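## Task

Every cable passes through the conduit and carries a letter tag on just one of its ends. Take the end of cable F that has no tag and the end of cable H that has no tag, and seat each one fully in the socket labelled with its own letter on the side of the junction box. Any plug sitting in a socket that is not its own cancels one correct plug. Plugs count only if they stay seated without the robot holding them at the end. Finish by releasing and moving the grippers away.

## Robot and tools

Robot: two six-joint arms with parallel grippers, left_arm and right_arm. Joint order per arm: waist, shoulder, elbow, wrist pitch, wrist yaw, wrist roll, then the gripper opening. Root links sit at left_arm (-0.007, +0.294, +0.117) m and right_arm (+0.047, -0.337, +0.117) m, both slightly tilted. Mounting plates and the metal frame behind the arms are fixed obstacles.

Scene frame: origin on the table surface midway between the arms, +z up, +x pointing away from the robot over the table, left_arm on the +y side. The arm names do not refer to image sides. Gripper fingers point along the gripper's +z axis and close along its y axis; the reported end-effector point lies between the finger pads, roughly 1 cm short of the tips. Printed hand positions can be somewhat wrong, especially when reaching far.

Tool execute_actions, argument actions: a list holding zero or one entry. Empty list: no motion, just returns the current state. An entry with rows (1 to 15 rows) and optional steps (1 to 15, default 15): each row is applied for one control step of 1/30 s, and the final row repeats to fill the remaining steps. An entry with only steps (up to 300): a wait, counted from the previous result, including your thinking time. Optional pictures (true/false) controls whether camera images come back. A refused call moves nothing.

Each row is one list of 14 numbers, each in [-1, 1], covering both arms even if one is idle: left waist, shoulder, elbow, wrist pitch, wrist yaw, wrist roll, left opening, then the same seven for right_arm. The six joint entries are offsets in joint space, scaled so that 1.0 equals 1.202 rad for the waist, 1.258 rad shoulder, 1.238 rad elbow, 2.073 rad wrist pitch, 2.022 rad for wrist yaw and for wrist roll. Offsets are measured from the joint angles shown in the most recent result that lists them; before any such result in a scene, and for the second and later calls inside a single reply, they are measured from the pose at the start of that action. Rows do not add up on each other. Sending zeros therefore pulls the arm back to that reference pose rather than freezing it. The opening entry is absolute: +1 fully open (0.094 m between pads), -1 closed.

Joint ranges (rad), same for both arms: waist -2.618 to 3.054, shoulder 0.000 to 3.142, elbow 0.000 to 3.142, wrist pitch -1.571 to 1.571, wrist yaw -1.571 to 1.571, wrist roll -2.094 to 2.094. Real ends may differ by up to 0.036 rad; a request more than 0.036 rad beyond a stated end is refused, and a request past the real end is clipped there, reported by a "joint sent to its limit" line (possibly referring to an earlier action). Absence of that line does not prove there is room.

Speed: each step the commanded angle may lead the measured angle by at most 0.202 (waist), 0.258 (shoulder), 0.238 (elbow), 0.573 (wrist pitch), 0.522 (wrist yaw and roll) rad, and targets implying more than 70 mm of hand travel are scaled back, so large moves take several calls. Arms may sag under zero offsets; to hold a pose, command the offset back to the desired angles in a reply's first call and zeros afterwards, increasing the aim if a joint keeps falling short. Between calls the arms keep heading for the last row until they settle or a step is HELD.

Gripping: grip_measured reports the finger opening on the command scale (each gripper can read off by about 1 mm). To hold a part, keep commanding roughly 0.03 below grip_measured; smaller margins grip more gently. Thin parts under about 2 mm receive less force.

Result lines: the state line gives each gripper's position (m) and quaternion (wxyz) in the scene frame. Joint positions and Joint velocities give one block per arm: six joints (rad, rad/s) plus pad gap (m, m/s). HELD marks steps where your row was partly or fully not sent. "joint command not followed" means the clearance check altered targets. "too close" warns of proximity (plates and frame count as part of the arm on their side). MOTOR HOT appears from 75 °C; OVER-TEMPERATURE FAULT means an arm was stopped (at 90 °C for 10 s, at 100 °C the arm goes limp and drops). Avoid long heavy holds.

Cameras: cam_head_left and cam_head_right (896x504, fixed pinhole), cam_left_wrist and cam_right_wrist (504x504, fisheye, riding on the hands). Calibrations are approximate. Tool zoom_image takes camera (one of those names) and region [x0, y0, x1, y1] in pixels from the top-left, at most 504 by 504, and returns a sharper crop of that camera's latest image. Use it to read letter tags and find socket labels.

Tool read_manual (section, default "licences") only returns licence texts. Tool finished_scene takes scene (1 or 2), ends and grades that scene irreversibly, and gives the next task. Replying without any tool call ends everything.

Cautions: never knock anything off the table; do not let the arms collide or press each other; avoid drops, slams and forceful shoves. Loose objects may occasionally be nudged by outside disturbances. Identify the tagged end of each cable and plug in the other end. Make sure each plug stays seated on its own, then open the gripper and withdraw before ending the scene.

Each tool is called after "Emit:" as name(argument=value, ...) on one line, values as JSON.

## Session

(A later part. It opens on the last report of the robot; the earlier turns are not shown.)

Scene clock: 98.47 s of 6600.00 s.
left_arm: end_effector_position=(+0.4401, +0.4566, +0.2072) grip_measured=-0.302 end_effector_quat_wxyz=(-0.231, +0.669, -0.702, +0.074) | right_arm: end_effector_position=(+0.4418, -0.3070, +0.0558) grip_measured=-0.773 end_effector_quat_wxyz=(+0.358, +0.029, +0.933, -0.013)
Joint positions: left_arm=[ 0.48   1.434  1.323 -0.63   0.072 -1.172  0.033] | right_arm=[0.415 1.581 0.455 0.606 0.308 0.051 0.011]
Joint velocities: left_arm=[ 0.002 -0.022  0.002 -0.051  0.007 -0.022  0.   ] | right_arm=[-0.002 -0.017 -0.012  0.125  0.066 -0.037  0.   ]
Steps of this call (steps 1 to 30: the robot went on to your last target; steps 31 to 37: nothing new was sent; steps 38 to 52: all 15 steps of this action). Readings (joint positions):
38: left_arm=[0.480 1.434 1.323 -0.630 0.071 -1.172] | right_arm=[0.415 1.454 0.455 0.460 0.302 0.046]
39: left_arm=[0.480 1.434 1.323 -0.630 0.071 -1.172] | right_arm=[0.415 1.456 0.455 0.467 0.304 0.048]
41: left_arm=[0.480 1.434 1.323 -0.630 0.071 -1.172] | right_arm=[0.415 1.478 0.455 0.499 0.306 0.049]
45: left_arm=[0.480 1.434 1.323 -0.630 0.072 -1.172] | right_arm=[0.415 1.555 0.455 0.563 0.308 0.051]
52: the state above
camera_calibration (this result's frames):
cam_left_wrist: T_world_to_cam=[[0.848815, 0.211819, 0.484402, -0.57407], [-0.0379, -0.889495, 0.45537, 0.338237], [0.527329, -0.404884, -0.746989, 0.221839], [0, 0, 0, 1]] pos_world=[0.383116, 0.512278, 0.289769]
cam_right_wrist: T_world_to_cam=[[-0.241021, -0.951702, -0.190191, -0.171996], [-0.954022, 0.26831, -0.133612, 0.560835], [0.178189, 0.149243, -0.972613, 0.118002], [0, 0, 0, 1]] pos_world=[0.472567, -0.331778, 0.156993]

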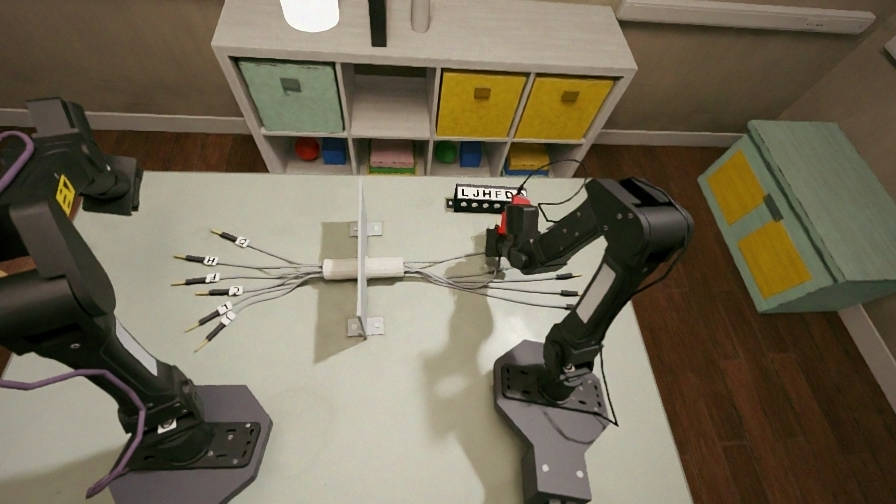

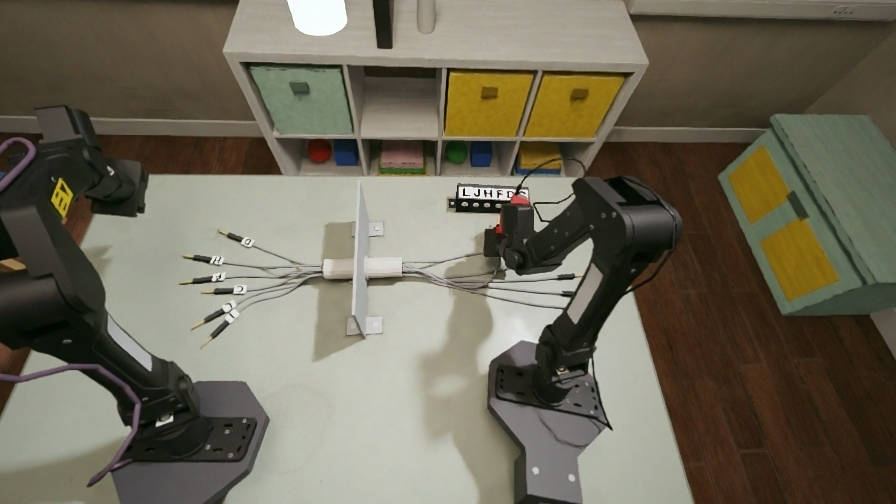

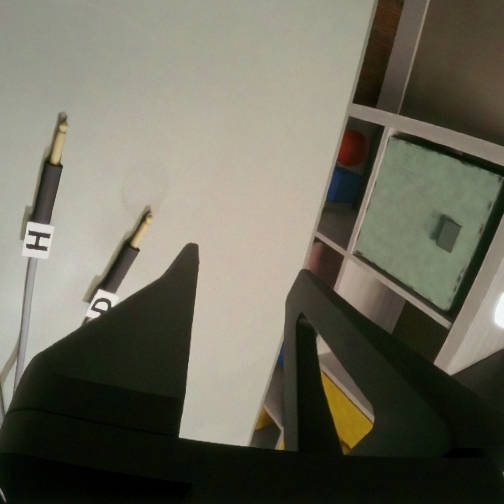

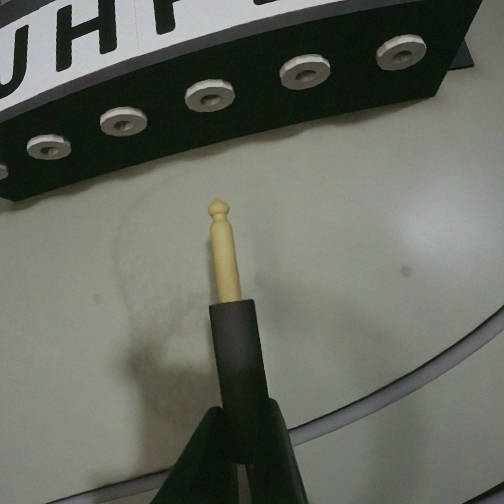

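Emit:
execute_actions(actions=[{"rows":[[0,0,0,0,0,0,-0.3,-0.006,0,0.015,0,0,0,-0.82],[0,0,0,0,0,0,-0.3,-0.012,0.002,0.028,-0.006,0,0,-0.82],[0,0,0,0,0,0,-0.3,-0.018,0.004,0.04,-0.012,0,0,-0.82],[0,0,0,0,0,0,-0.3,-0.022,0.006,0.052,-0.018,0,0,-0.82],[0,0,0,0,0,0,-0.3,-0.022,0.008,0.064,-0.024,0,0,-0.82],[0,0,0,0,0,0,-0.3,-0.022,0.01,0.074,-0.03,0,0,-0.82],[0,0,0,0,0,0,-0.3,-0.022,0.012,0.082,-0.034,0,0,-0.82]],"steps":15}])

Scene clock: 103.03 s of 6600.00 s.
left_arm: end_effector_position=(+0.4402, +0.4563, +0.2071) grip_measured=-0.302 end_effector_quat_wxyz=(-0.231, +0.669, -0.703, +0.075) | right_arm: end_effector_position=(+0.4643, -0.3126, +0.0665) grip_measured=-0.773 end_effector_quat_wxyz=(+0.368, +0.039, +0.929, -0.018)
Joint positions: left_arm=[ 0.48   1.434  1.323 -0.63   0.074 -1.172  0.033] | right_arm=[0.397 1.581 0.533 0.552 0.308 0.052 0.011]
Joint velocities: left_arm=[ 0.007 -0.007  0.007 -0.022  0.051 -0.066  0.001] | right_arm=[ 0.002  0.007  0.007 -0.095 -0.051 -0.051  0.   ]
Steps of this call (steps 1 to 30: the robot went on to your last target; steps 31 to 90: nothing new was sent; then 1.07 s passed at rest; steps 91 to 105: all 15 steps of this action). Readings (joint positions):
91: left_arm=[0.480 1.434 1.323 -0.630 0.073 -1.172] | right_arm=[0.415 1.581 0.455 0.621 0.308 0.052]
92: left_arm=[0.480 1.434 1.323 -0.630 0.073 -1.172] | right_arm=[0.415 1.581 0.455 0.619 0.308 0.052]
94: left_arm=[0.480 1.434 1.323 -0.630 0.073 -1.172] | right_arm=[0.411 1.581 0.464 0.601 0.308 0.052]
98: left_arm=[0.480 1.434 1.323 -0.630 0.074 -1.172] | right_arm=[0.398 1.581 0.514 0.565 0.308 0.052]
105: the state above
camera_calibration (this result's frames):
cam_left_wrist: T_world_to_cam=[[0.848751, 0.211829, 0.48451, -0.57409], [-0.0387386, -0.888888, 0.456485, 0.337881], [0.527372, -0.406211, -0.746238, 0.222108], [0, 0, 0, 1]] pos_world=[0.383215, 0.51217, 0.28966]
cam_right_wrist: T_world_to_cam=[[-0.257688, -0.946634, -0.1936, -0.160284], [-0.94499, 0.288692, -0.153787, 0.588758], [0.201471, 0.143321, -0.968952, 0.112304], [0, 0, 0, 1]] pos_world=[0.492441, -0.337796, 0.16833]

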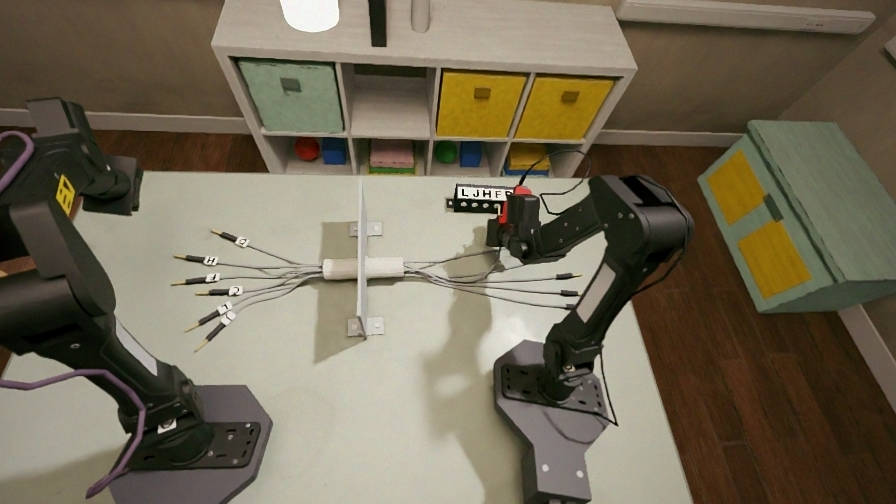

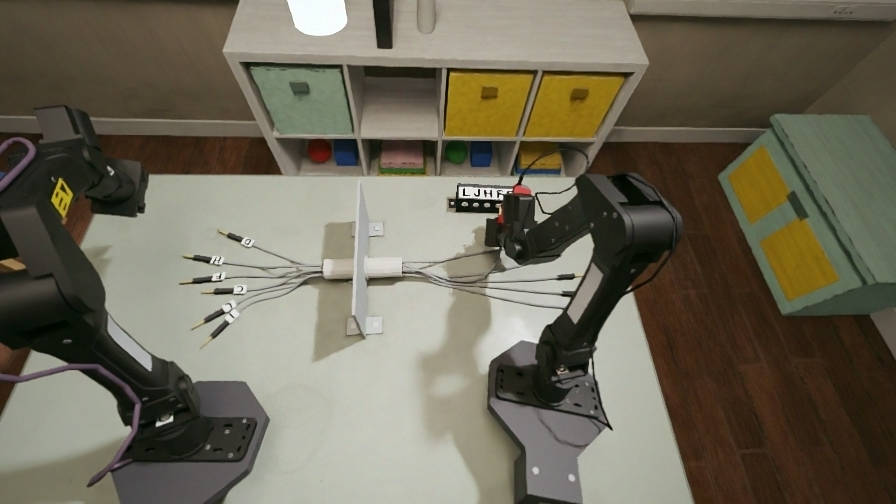

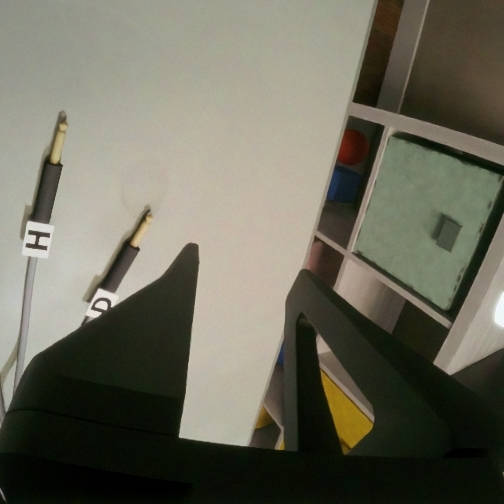

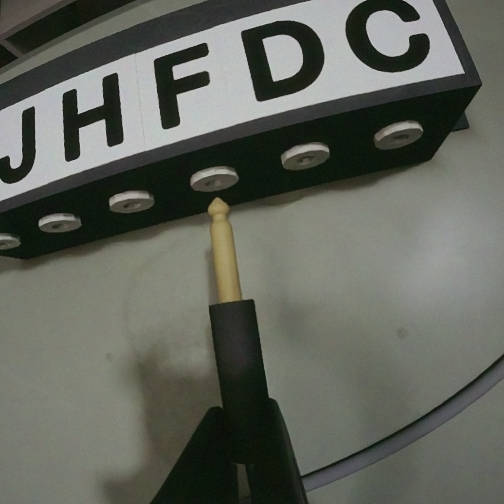

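Emit:
execute_actions(actions=[])

Scene clock: 105.93 s of 6600.00 s.
left_arm: end_effector_position=(+0.4402, +0.4563, +0.2071) grip_measured=-0.302 end_effector_quat_wxyz=(-0.231, +0.669, -0.703, +0.075) | right_arm: end_effector_position=(+0.4625, -0.3126, +0.0649) grip_measured=-0.773 end_effector_quat_wxyz=(+0.363, +0.038, +0.931, -0.018)
Joint positions: left_arm=[ 0.48   1.434  1.323 -0.63   0.074 -1.172  0.033] | right_arm=[0.397 1.581 0.533 0.542 0.308 0.052 0.011]
Joint velocities: left_arm=[-0.007 -0.002 -0.007 -0.037 -0.022  0.022  0.   ] | right_arm=[ 0.012  0.022  0.017  0.081 -0.007  0.007  0.   ]
Steps of this call (steps 1 to 15: the robot went on to your last target; steps 16 to 87: nothing new was sent). Readings (joint positions):
1: left_arm=[0.480 1.434 1.323 -0.630 0.074 -1.172] | right_arm=[0.397 1.581 0.533 0.550 0.308 0.052]
2: left_arm=[0.480 1.434 1.323 -0.630 0.074 -1.172] | right_arm=[0.397 1.581 0.533 0.548 0.308 0.052]
4: left_arm=[0.480 1.434 1.323 -0.630 0.074 -1.172] | right_arm=[0.397 1.581 0.533 0.545 0.308 0.052]
8: left_arm=[0.480 1.434 1.323 -0.630 0.074 -1.172] | right_arm=[0.397 1.581 0.533 0.543 0.308 0.052]
87: the state above
All arms were judged still, so your last target was given up. Only a new action makes them travel on or press farther. Fingers that are still opening or closing keep moving.
camera_calibration (this result's frames):
cam_left_wrist: T_world_to_cam=[[0.848751, 0.211829, 0.48451, -0.57409], [-0.0387386, -0.888888, 0.456485, 0.337881], [0.527372, -0.406211, -0.746238, 0.222108], [0, 0, 0, 1]] pos_world=[0.383215, 0.51217, 0.28966]
cam_right_wrist: T_world_to_cam=[[-0.257808, -0.94741, -0.189602, -0.161481], [-0.946951, 0.286731, -0.145151, 0.586586], [0.191883, 0.142123, -0.971073, 0.115284], [0, 0, 0, 1]] pos_world=[0.491717, -0.337566, 0.166475]

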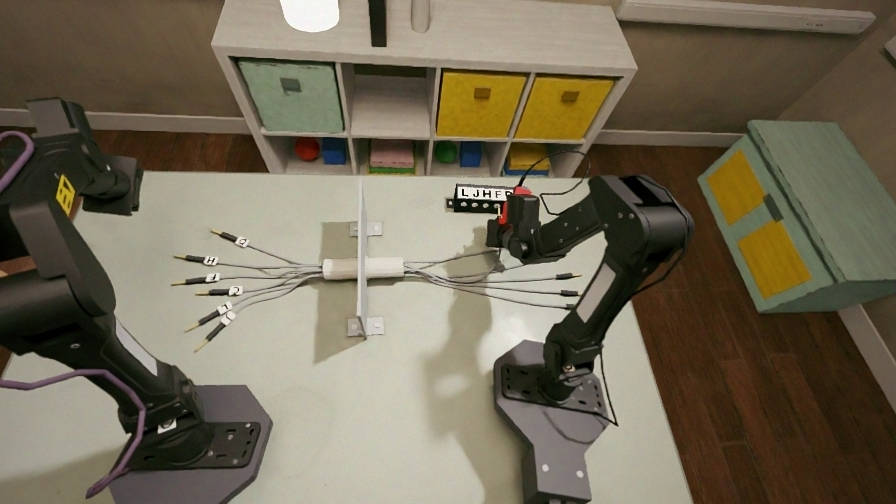

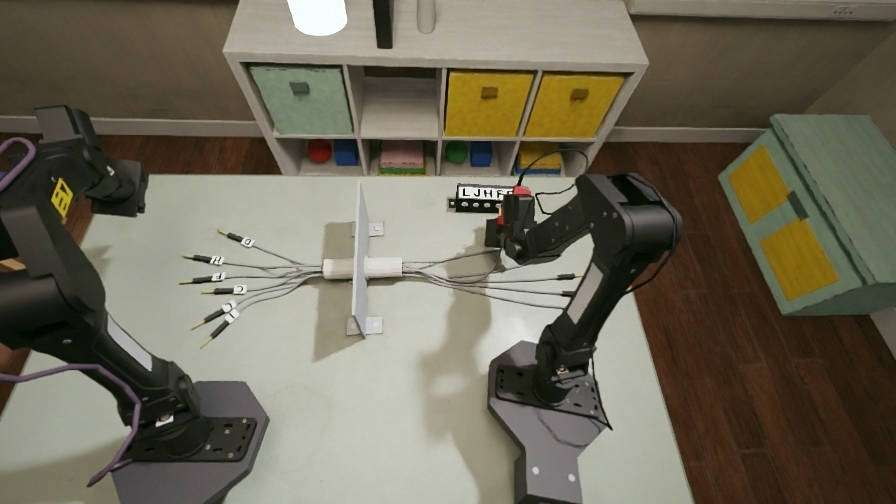

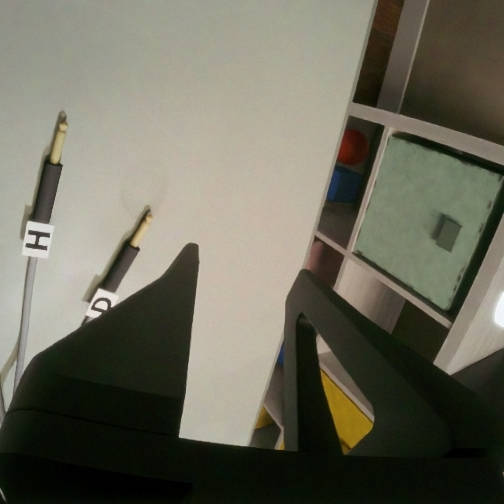

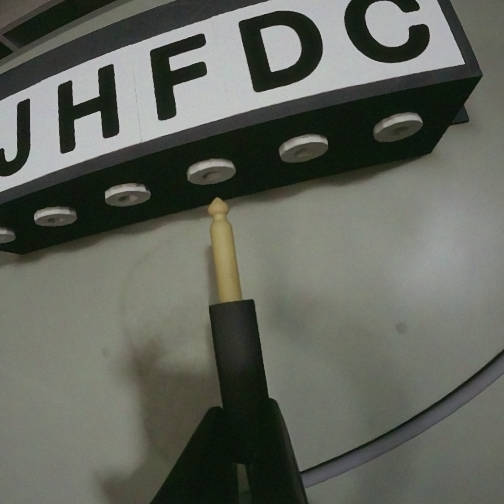

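Emit:
execute_actions(actions={"x":0})

Emit:
execute_actions(actions=[{"rows":[[0,0,0,0,0,0,-0.3,-0.002,0.008,0.015,-0.004,0,0,-0.82],[0,0,0,0,0,0,-0.3,-0.004,0.016,0.03,-0.007,0,0,-0.82],[0,0,0,0,0,0,-0.3,-0.005,0.024,0.045,-0.011,0,0,-0.82]],"steps":15}])


Scene clock: 107.40 s of 6600.00 s.
left_arm: end_effector_position=(+0.4403, +0.4560, +0.2071) grip_measured=-0.302 end_effector_quat_wxyz=(-0.230, +0.669, -0.703, +0.076) | right_arm: end_effector_position=(+0.4673, -0.3114, +0.0627) grip_measured=-0.773 end_effector_quat_wxyz=(+0.360, +0.037, +0.932, -0.019)
Joint positions: left_arm=[ 0.48   1.434  1.323 -0.63   0.076 -1.172  0.033] | right_arm=[0.397 1.6   0.56  0.527 0.308 0.052 0.011]
Joint velocities: left_arm=[ 0.022 -0.012 -0.002 -0.007  0.022 -0.037 -0.001] | right_arm=[ 0.007 -0.007 -0.007 -0.11   0.022  0.007  0.   ]
Steps of this call (steps 1 to 29: nothing new was sent; steps 30 to 44: all 15 steps of this action). Readings (joint positions):
30: left_arm=[0.480 1.434 1.323 -0.630 0.074 -1.172] | right_arm=[0.397 1.581 0.533 0.542 0.308 0.052]
31: left_arm=[0.480 1.434 1.323 -0.630 0.075 -1.172] | right_arm=[0.397 1.581 0.533 0.541 0.308 0.052]
33: left_arm=[0.480 1.434 1.323 -0.630 0.075 -1.172] | right_arm=[0.397 1.589 0.544 0.533 0.308 0.052]
37: left_arm=[0.480 1.434 1.323 -0.630 0.075 -1.172] | right_arm=[0.397 1.600 0.560 0.530 0.308 0.052]
44: the state above
camera_calibration (this result's frames):
cam_left_wrist: T_world_to_cam=[[0.848671, 0.211841, 0.484646, -0.574115], [-0.0397869, -0.888125, 0.457876, 0.337436], [0.527423, -0.407868, -0.745297, 0.222442], [0, 0, 0, 1]] pos_world=[0.383339, 0.512034, 0.289524]
cam_right_wrist: T_world_to_cam=[[-0.257878, -0.948062, -0.186217, -0.159885], [-0.948543, 0.28508, -0.137827, 0.590241], [0.183756, 0.141092, -0.972793, 0.115618], [0, 0, 0, 1]] pos_world=[0.497392, -0.33616, 0.16405]

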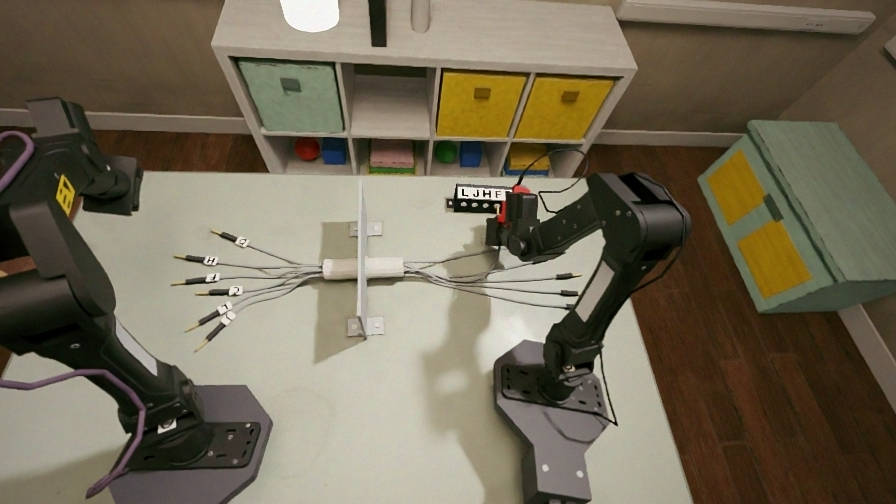

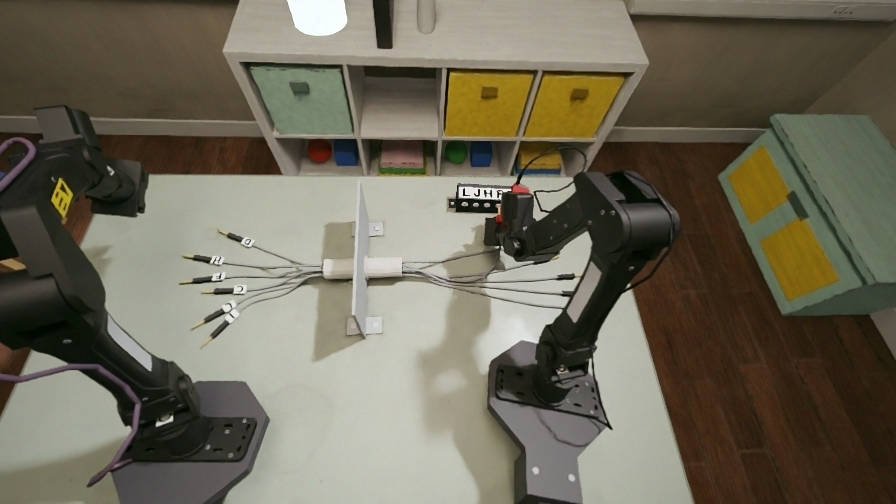

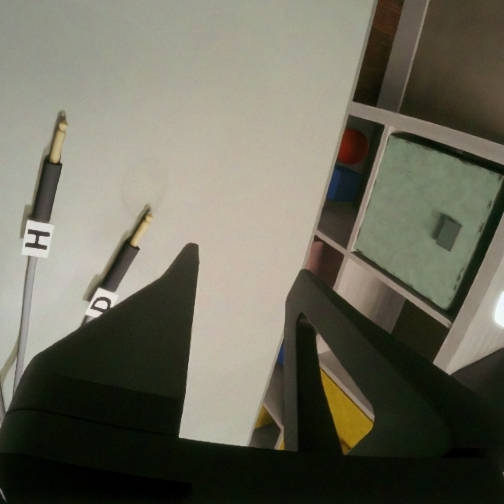

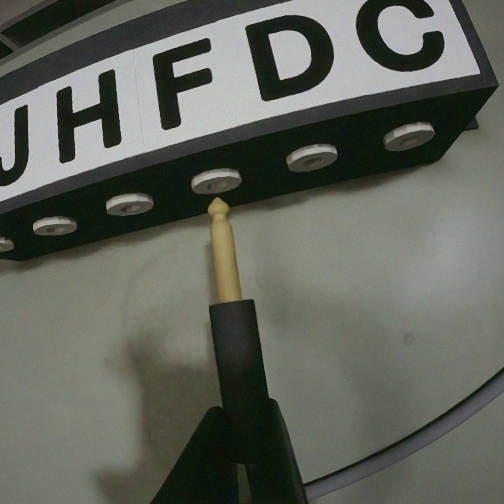

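Emit:
execute_actions(actions=[{"rows":[[0,0,0,0,0,0,-0.3,-0.002,0.004,0.015,0,0,0,-0.82],[0,0,0,0,0,0,-0.3,-0.004,0.008,0.03,-0.004,0,0,-0.82],[0,0,0,0,0,0,-0.3,-0.005,0.012,0.042,-0.008,0,0,-0.82]],"steps":15}])

Emit:
zoom_image(camera="cam_right_wrist", region=[120,100,320,300])

Scene clock: 108.93 s of 6600.00 s.
left_arm: end_effector_position=(+0.4404, +0.4558, +0.2071) grip_measured=-0.302 end_effector_quat_wxyz=(-0.230, +0.669, -0.703, +0.076) | right_arm: end_effector_position=(+0.4745, -0.3109, +0.0663) grip_measured=-0.773 end_effector_quat_wxyz=(+0.364, +0.038, +0.931, -0.018)
Joint positions: left_arm=[ 0.48   1.434  1.323 -0.63   0.077 -1.172  0.033] | right_arm=[0.397 1.604 0.584 0.516 0.308 0.052 0.011]
Joint velocities: left_arm=[-0.007  0.017 -0.002 -0.066 -0.022  0.022 -0.001] | right_arm=[-0.012 -0.012  0.012 -0.037 -0.007 -0.007  0.   ]
Steps of this call (steps 1 to 15: the robot went on to your last target; steps 16 to 31: nothing new was sent; steps 32 to 46: all 15 steps of this action). Readings (joint positions):
32: left_arm=[0.480 1.434 1.323 -0.630 0.076 -1.172] | right_arm=[0.397 1.600 0.560 0.526 0.308 0.052]
33: left_arm=[0.480 1.434 1.323 -0.630 0.076 -1.172] | right_arm=[0.397 1.600 0.560 0.526 0.308 0.052]
35: left_arm=[0.480 1.434 1.323 -0.630 0.076 -1.172] | right_arm=[0.397 1.602 0.567 0.518 0.308 0.052]
39: left_arm=[0.480 1.434 1.323 -0.630 0.077 -1.172] | right_arm=[0.397 1.604 0.583 0.516 0.308 0.052]
46: the state above
camera_calibration (this result's frames):
cam_left_wrist: T_world_to_cam=[[0.848606, 0.211852, 0.484754, -0.574135], [-0.0406256, -0.887513, 0.458988, 0.337079], [0.527463, -0.409193, -0.744543, 0.222709], [0, 0, 0, 1]] pos_world=[0.383438, 0.511925, 0.289416]
cam_right_wrist: T_world_to_cam=[[-0.257796, -0.947321, -0.190063, -0.156436], [-0.946729, 0.286957, -0.146149, 0.597652], [0.19299, 0.142262, -0.970833, 0.113564], [0, 0, 0, 1]] pos_world=[0.50357, -0.335851, 0.167865]

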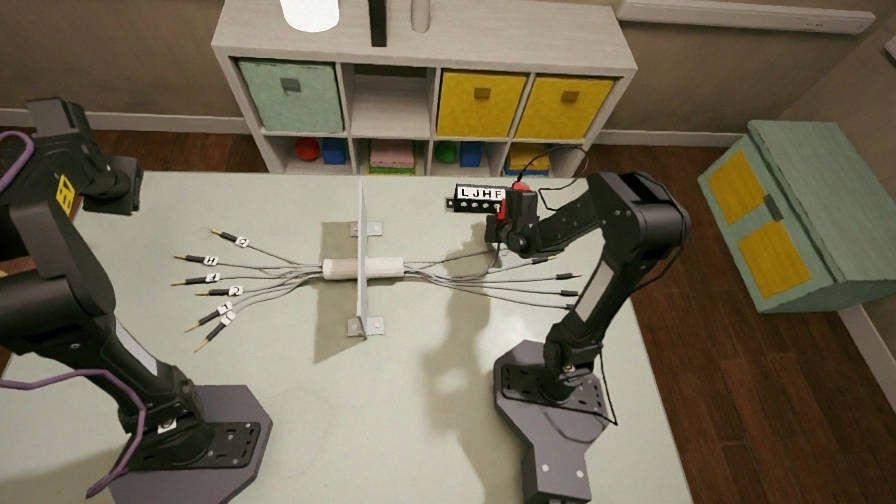

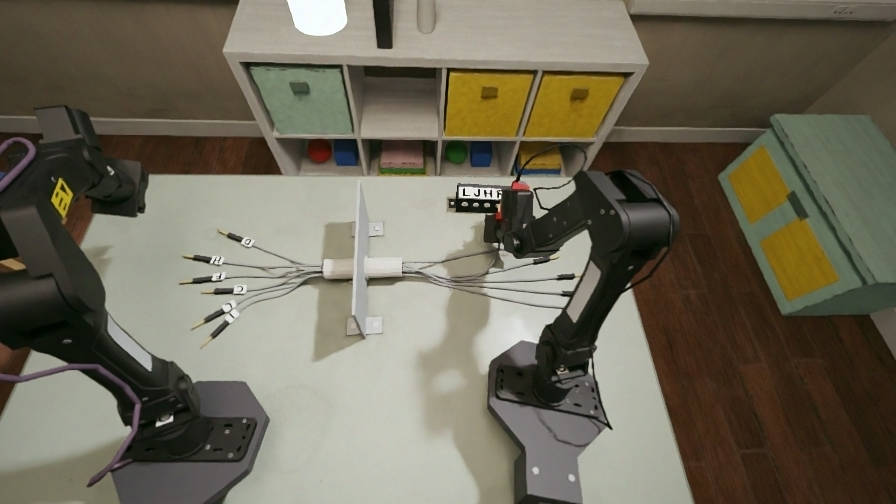

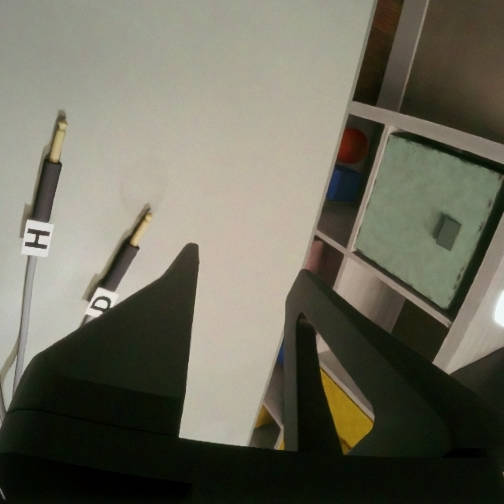

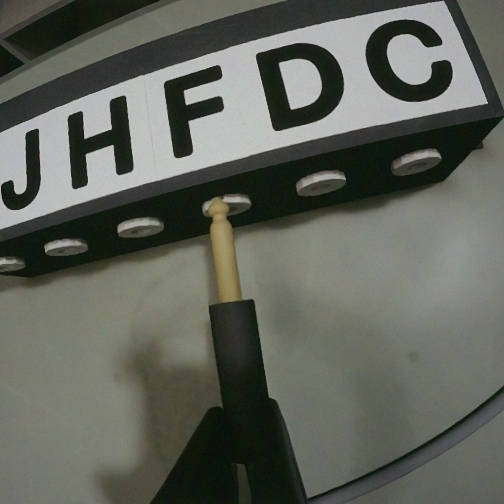

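Region (120, 100, 320, 300) of cam_right_wrist's 504x504 image, scaled by 2.520, with more detail than that image has.

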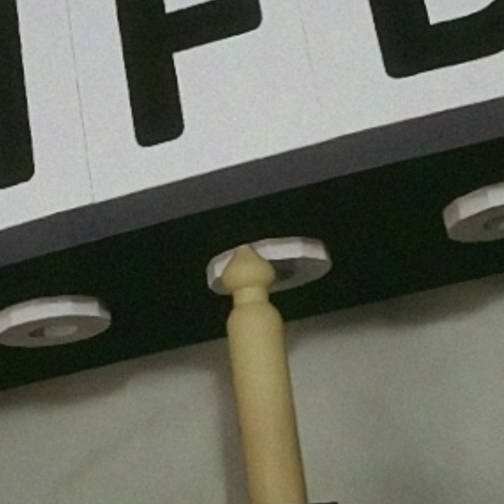

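Emit:
execute_actions(actions=[{"rows":[[0,0,0,0,0,0,-0.3,-0.005,0.002,-0.012,0,0,0,-0.82],[0,0,0,0,0,0,-0.3,-0.01,0.008,-0.02,0,0,0,-0.82],[0,0,0,0,0,0,-0.3,-0.016,0.016,-0.02,0,0,0,-0.82],[0,0,0,0,0,0,-0.3,-0.016,0.024,-0.02,0,0,0,-0.82]],"steps":15}])

Emit:
zoom_image(camera="cam_right_wrist", region=[120,100,320,300])

Scene clock: 111.07 s of 6600.00 s.
left_arm: end_effector_position=(+0.4405, +0.4555, +0.2071) grip_measured=-0.302 end_effector_quat_wxyz=(-0.230, +0.669, -0.703, +0.077) | right_arm: end_effector_position=(+0.4712, -0.3144, +0.0579) grip_measured=-0.773 end_effector_quat_wxyz=(+0.354, +0.039, +0.934, -0.023)
Joint positions: left_arm=[ 0.48   1.434  1.323 -0.63   0.079 -1.172  0.033] | right_arm=[0.386 1.625 0.584 0.515 0.308 0.052 0.011]
Joint velocities: left_arm=[ 0.007 -0.017 -0.002 -0.022 -0.066  0.007 -0.   ] | right_arm=[-0.017  0.002 -0.012 -0.051 -0.051 -0.022 -0.   ]
Steps of this call (steps 1 to 15: the robot went on to your last target; steps 16 to 49: nothing new was sent; steps 50 to 64: all 15 steps of this action). Readings (joint positions):
50: left_arm=[0.480 1.434 1.323 -0.630 0.077 -1.172] | right_arm=[0.397 1.604 0.584 0.516 0.308 0.052]
51: left_arm=[0.480 1.434 1.323 -0.630 0.078 -1.172] | right_arm=[0.397 1.604 0.584 0.516 0.308 0.052]
53: left_arm=[0.480 1.434 1.323 -0.630 0.078 -1.172] | right_arm=[0.394 1.605 0.584 0.516 0.308 0.052]
57: left_arm=[0.480 1.434 1.323 -0.630 0.078 -1.172] | right_arm=[0.387 1.621 0.584 0.516 0.308 0.052]
64: the state above
camera_calibration (this result's frames):
cam_left_wrist: T_world_to_cam=[[0.848542, 0.211862, 0.484862, -0.574156], [-0.0414644, -0.886899, 0.460099, 0.336723], [0.527501, -0.410517, -0.743786, 0.222976], [0, 0, 0, 1]] pos_world=[0.383537, 0.511816, 0.289307]
cam_right_wrist: T_world_to_cam=[[-0.267416, -0.946985, -0.178069, -0.158238], [-0.948044, 0.291624, -0.127155, 0.59532], [0.172343, 0.134814, -0.975768, 0.114293], [0, 0, 0, 1]] pos_world=[0.502377, -0.338867, 0.159043]

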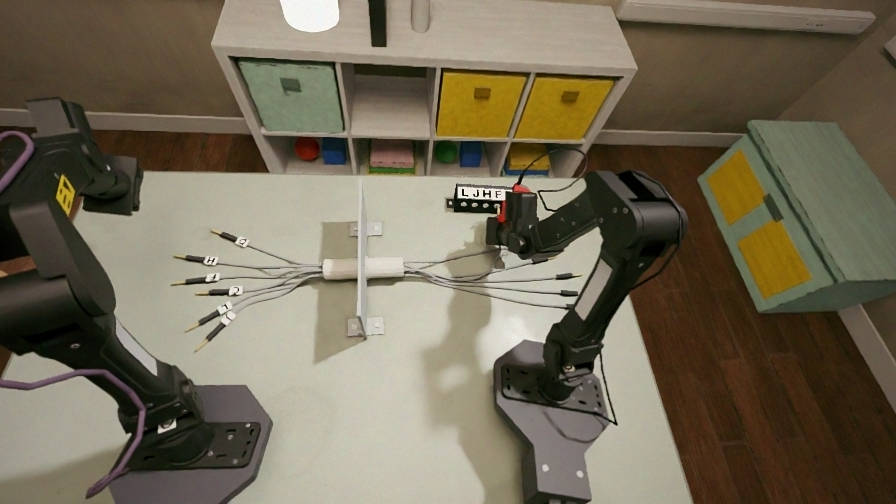

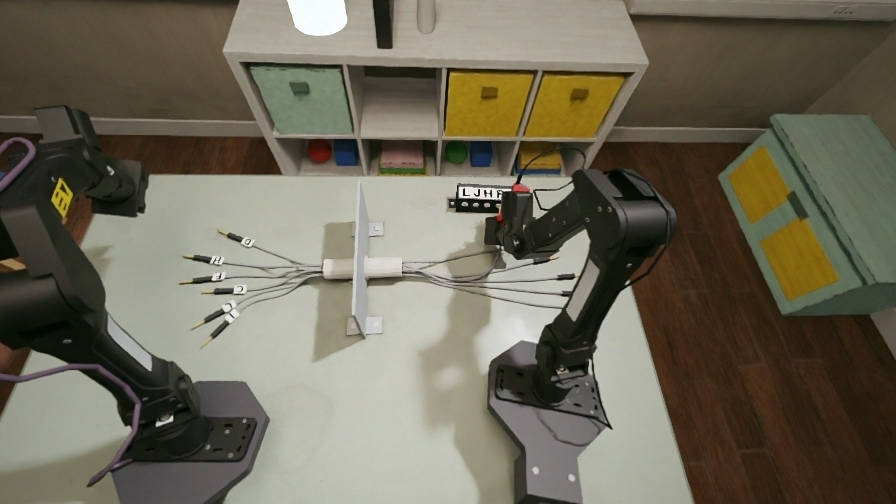

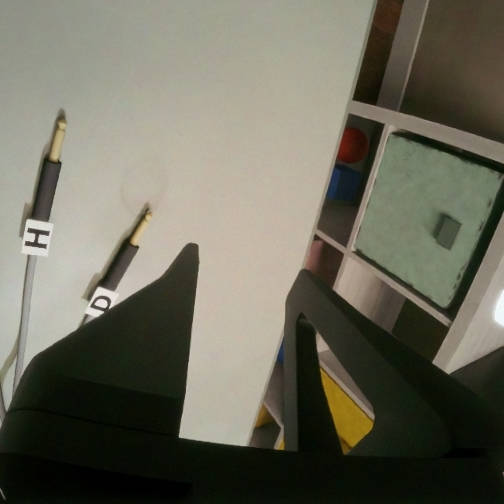

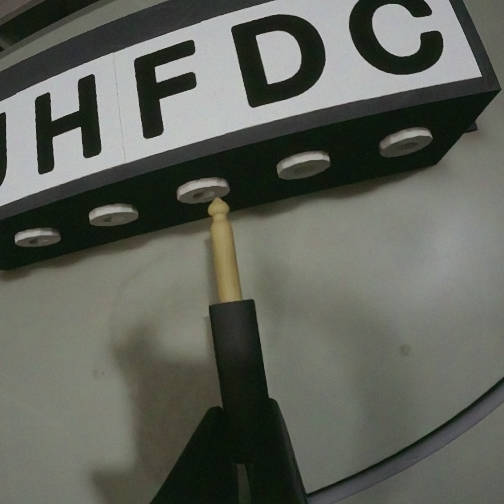

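Region (120, 100, 320, 300) of cam_right_wrist's 504x504 image, scaled by 2.520, with more detail than that image has.

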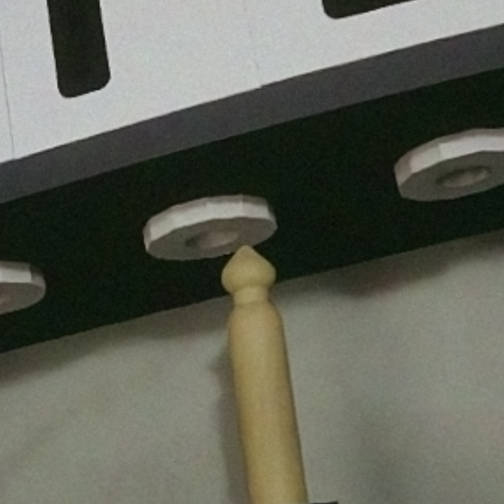

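Emit:
execute_actions(actions=[{"rows":[[0,0,0,0,0,0,-0.3,0.008,0.005,0,0,0,0,-0.82],[0,0,0,0,0,0,-0.3,0.015,0.005,0,0,0,0,-0.82]],"steps":12}])

Emit:
zoom_image(camera="cam_right_wrist", region=[120,100,320,300])

Scene clock: 113.07 s of 6600.00 s.
left_arm: end_effector_position=(+0.4406, +0.4553, +0.2071) grip_measured=-0.302 end_effector_quat_wxyz=(-0.230, +0.668, -0.703, +0.078) | right_arm: end_effector_position=(+0.4712, -0.3144, +0.0579) grip_measured=-0.773 end_effector_quat_wxyz=(+0.354, +0.039, +0.934, -0.023)
Joint positions: left_arm=[ 0.48   1.434  1.323 -0.63   0.08  -1.172  0.033] | right_arm=[0.386 1.625 0.584 0.515 0.308 0.052 0.011]
Joint velocities: left_arm=[ 0.007 -0.012 -0.002  0.007 -0.081 -0.022 -0.001] | right_arm=[ 0.012 -0.007 -0.002 -0.007 -0.022 -0.081  0.   ]
Steps of this call (steps 1 to 15: the robot went on to your last target; steps 16 to 48: nothing new was sent; steps 49 to 60: all 12 steps of this action). Readings (joint positions):
49: left_arm=[0.480 1.434 1.323 -0.630 0.079 -1.172] | right_arm=[0.386 1.625 0.584 0.515 0.308 0.052]
50: left_arm=[0.480 1.434 1.323 -0.630 0.079 -1.172] | right_arm=[0.386 1.625 0.584 0.515 0.308 0.052]
52: left_arm=[0.480 1.434 1.323 -0.630 0.079 -1.172] | right_arm=[0.386 1.625 0.584 0.515 0.308 0.052]
56: left_arm=[0.480 1.434 1.323 -0.630 0.080 -1.172] | right_arm=[0.386 1.625 0.584 0.515 0.308 0.052]
60: the state above
camera_calibration (this result's frames):
cam_left_wrist: T_world_to_cam=[[0.848493, 0.21187, 0.484944, -0.574171], [-0.0420935, -0.886437, 0.460931, 0.336455], [0.527529, -0.41151, -0.743218, 0.223175], [0, 0, 0, 1]] pos_world=[0.383611, 0.511734, 0.289226]
cam_right_wrist: T_world_to_cam=[[-0.267416, -0.946985, -0.178069, -0.158238], [-0.948044, 0.291624, -0.127155, 0.59532], [0.172343, 0.134814, -0.975768, 0.114293], [0, 0, 0, 1]] pos_world=[0.502377, -0.338867, 0.159043]

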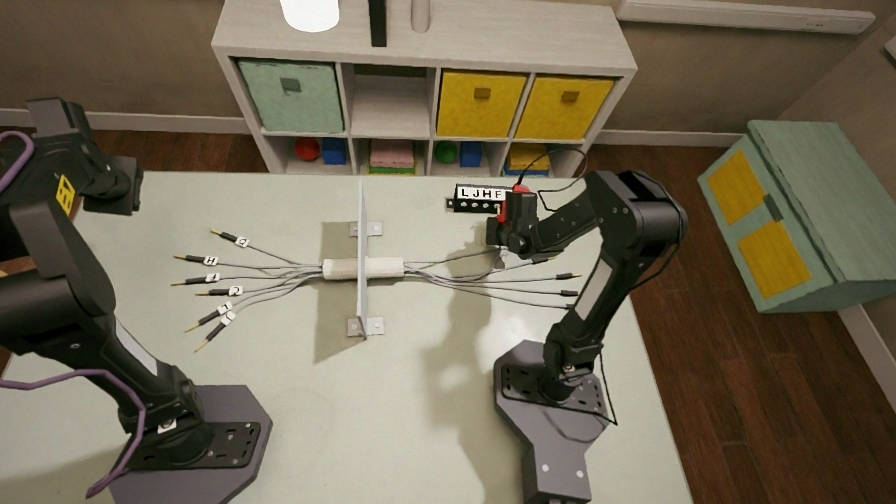

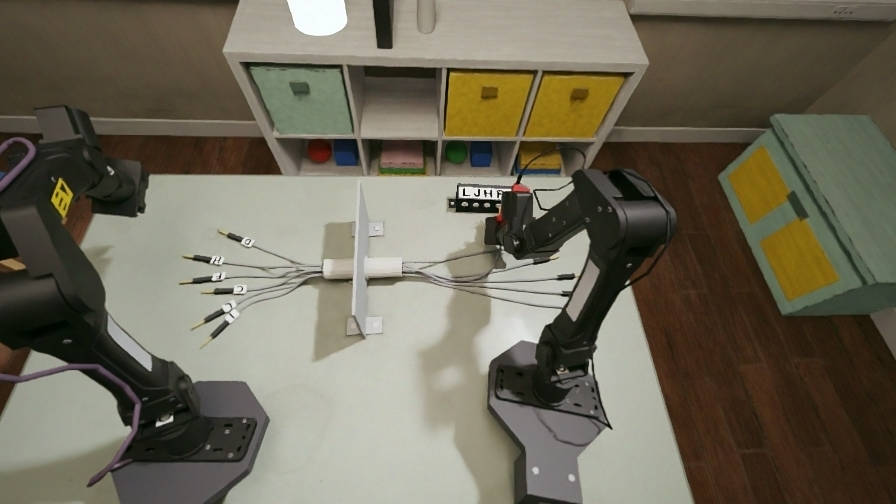

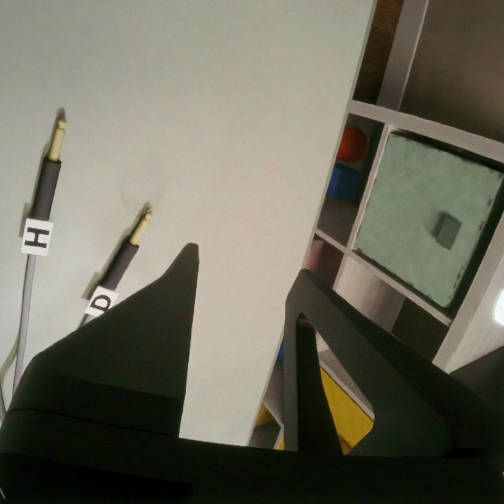

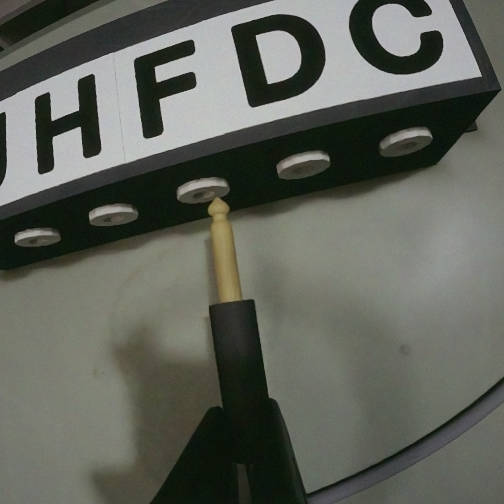

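Region (120, 100, 320, 300) of cam_right_wrist's 504x504 image, scaled by 2.520, with more detail than that image has.

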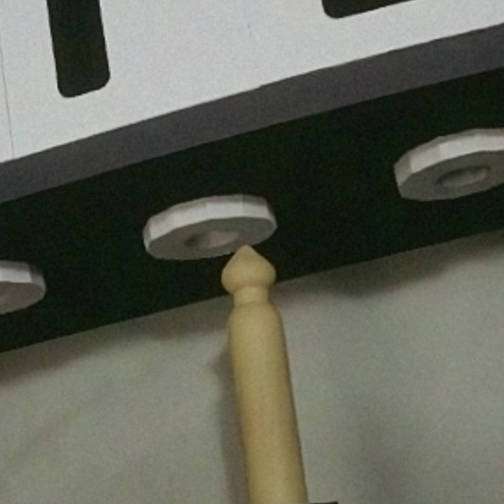

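Emit:
execute_actions(actions=[{"rows":[[0,0,0,0,0,0,-0.3,0.012,0.005,0,0,0,0,-0.82],[0,0,0,0,0,0,-0.3,0.018,0.005,0,0,0,0,-0.82],[0,0,0,0,0,0,-0.3,0.023,0.005,0,0,0,0,-0.82]],"steps":12}])

Emit:
zoom_image(camera="cam_right_wrist", region=[120,100,320,300])

Scene clock: 114.03 s of 6600.00 s.
left_arm: end_effector_position=(+0.4407, +0.4551, +0.2071) grip_measured=-0.302 end_effector_quat_wxyz=(-0.229, +0.668, -0.703, +0.078) | right_arm: end_effector_position=(+0.4710, -0.3097, +0.0586) grip_measured=-0.773 end_effector_quat_wxyz=(+0.354, +0.035, +0.934, -0.019)
Joint positions: left_arm=[ 0.48   1.434  1.323 -0.63   0.081 -1.172  0.033] | right_arm=[0.398 1.625 0.584 0.515 0.308 0.052 0.011]
Joint velocities: left_arm=[-0.007 -0.007  0.002  0.066 -0.037 -0.007 -0.001] | right_arm=[-0.017 -0.007 -0.007 -0.066 -0.007 -0.022 -0.001]
Steps of this call (steps 1 to 15: the robot went on to your last target; steps 16 to 17: nothing new was sent; steps 18 to 29: all 12 steps of this action). Readings (joint positions):
18: left_arm=[0.480 1.434 1.323 -0.630 0.080 -1.172] | right_arm=[0.386 1.625 0.584 0.515 0.308 0.052]
19: left_arm=[0.480 1.434 1.323 -0.630 0.081 -1.172] | right_arm=[0.386 1.625 0.584 0.515 0.308 0.052]
21: left_arm=[0.480 1.434 1.323 -0.630 0.081 -1.172] | right_arm=[0.390 1.625 0.584 0.515 0.308 0.052]
25: left_arm=[0.480 1.434 1.323 -0.630 0.081 -1.172] | right_arm=[0.398 1.625 0.584 0.515 0.308 0.052]
29: the state above
camera_calibration (this result's frames):
cam_left_wrist: T_world_to_cam=[[0.848429, 0.211881, 0.485052, -0.574191], [-0.0429324, -0.88582, 0.462039, 0.336097], [0.527565, -0.412832, -0.742458, 0.223441], [0, 0, 0, 1]] pos_world=[0.38371, 0.511625, 0.289118]
cam_right_wrist: T_world_to_cam=[[-0.257232, -0.949113, -0.181705, -0.15896], [-0.95087, 0.282118, -0.1275, 0.592269], [0.172275, 0.139981, -0.975052, 0.115957], [0, 0, 0, 1]] pos_world=[0.502304, -0.334193, 0.159695]

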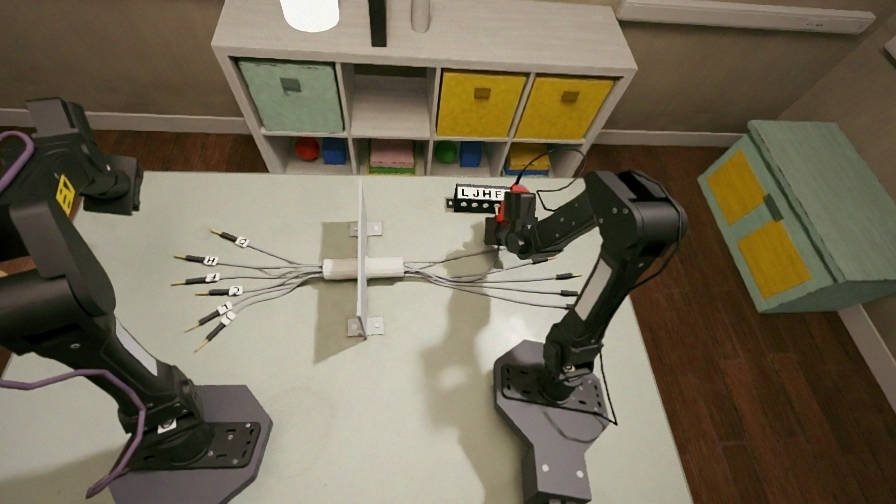

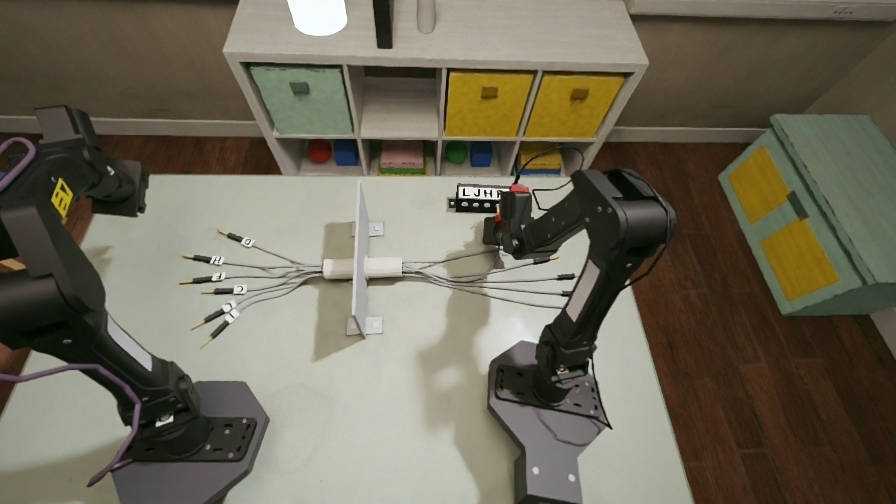

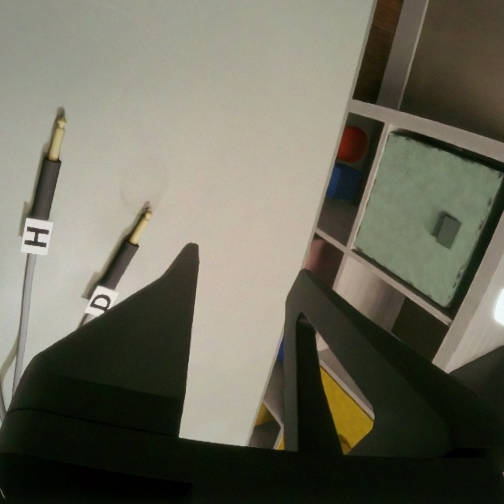

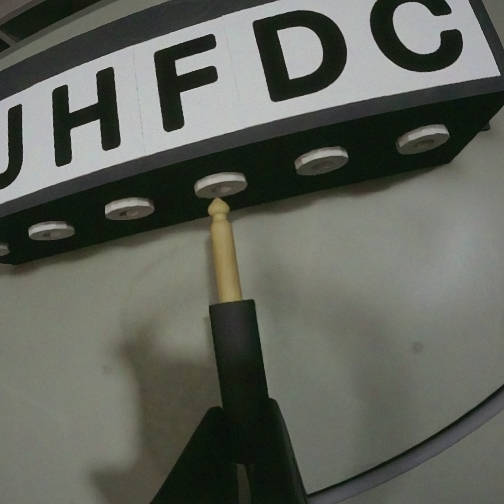

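Region (120, 100, 320, 300) of cam_right_wrist's 504x504 image, scaled by 2.520, with more detail than that image has.

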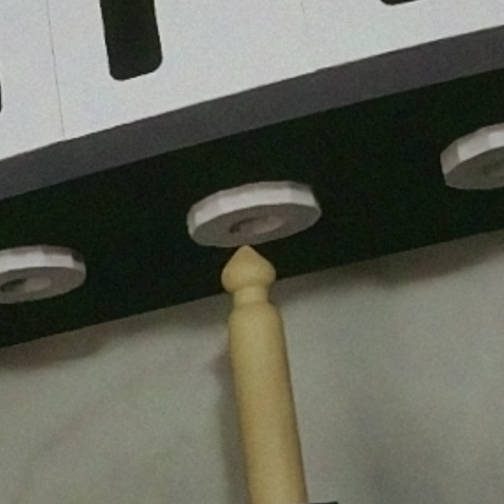

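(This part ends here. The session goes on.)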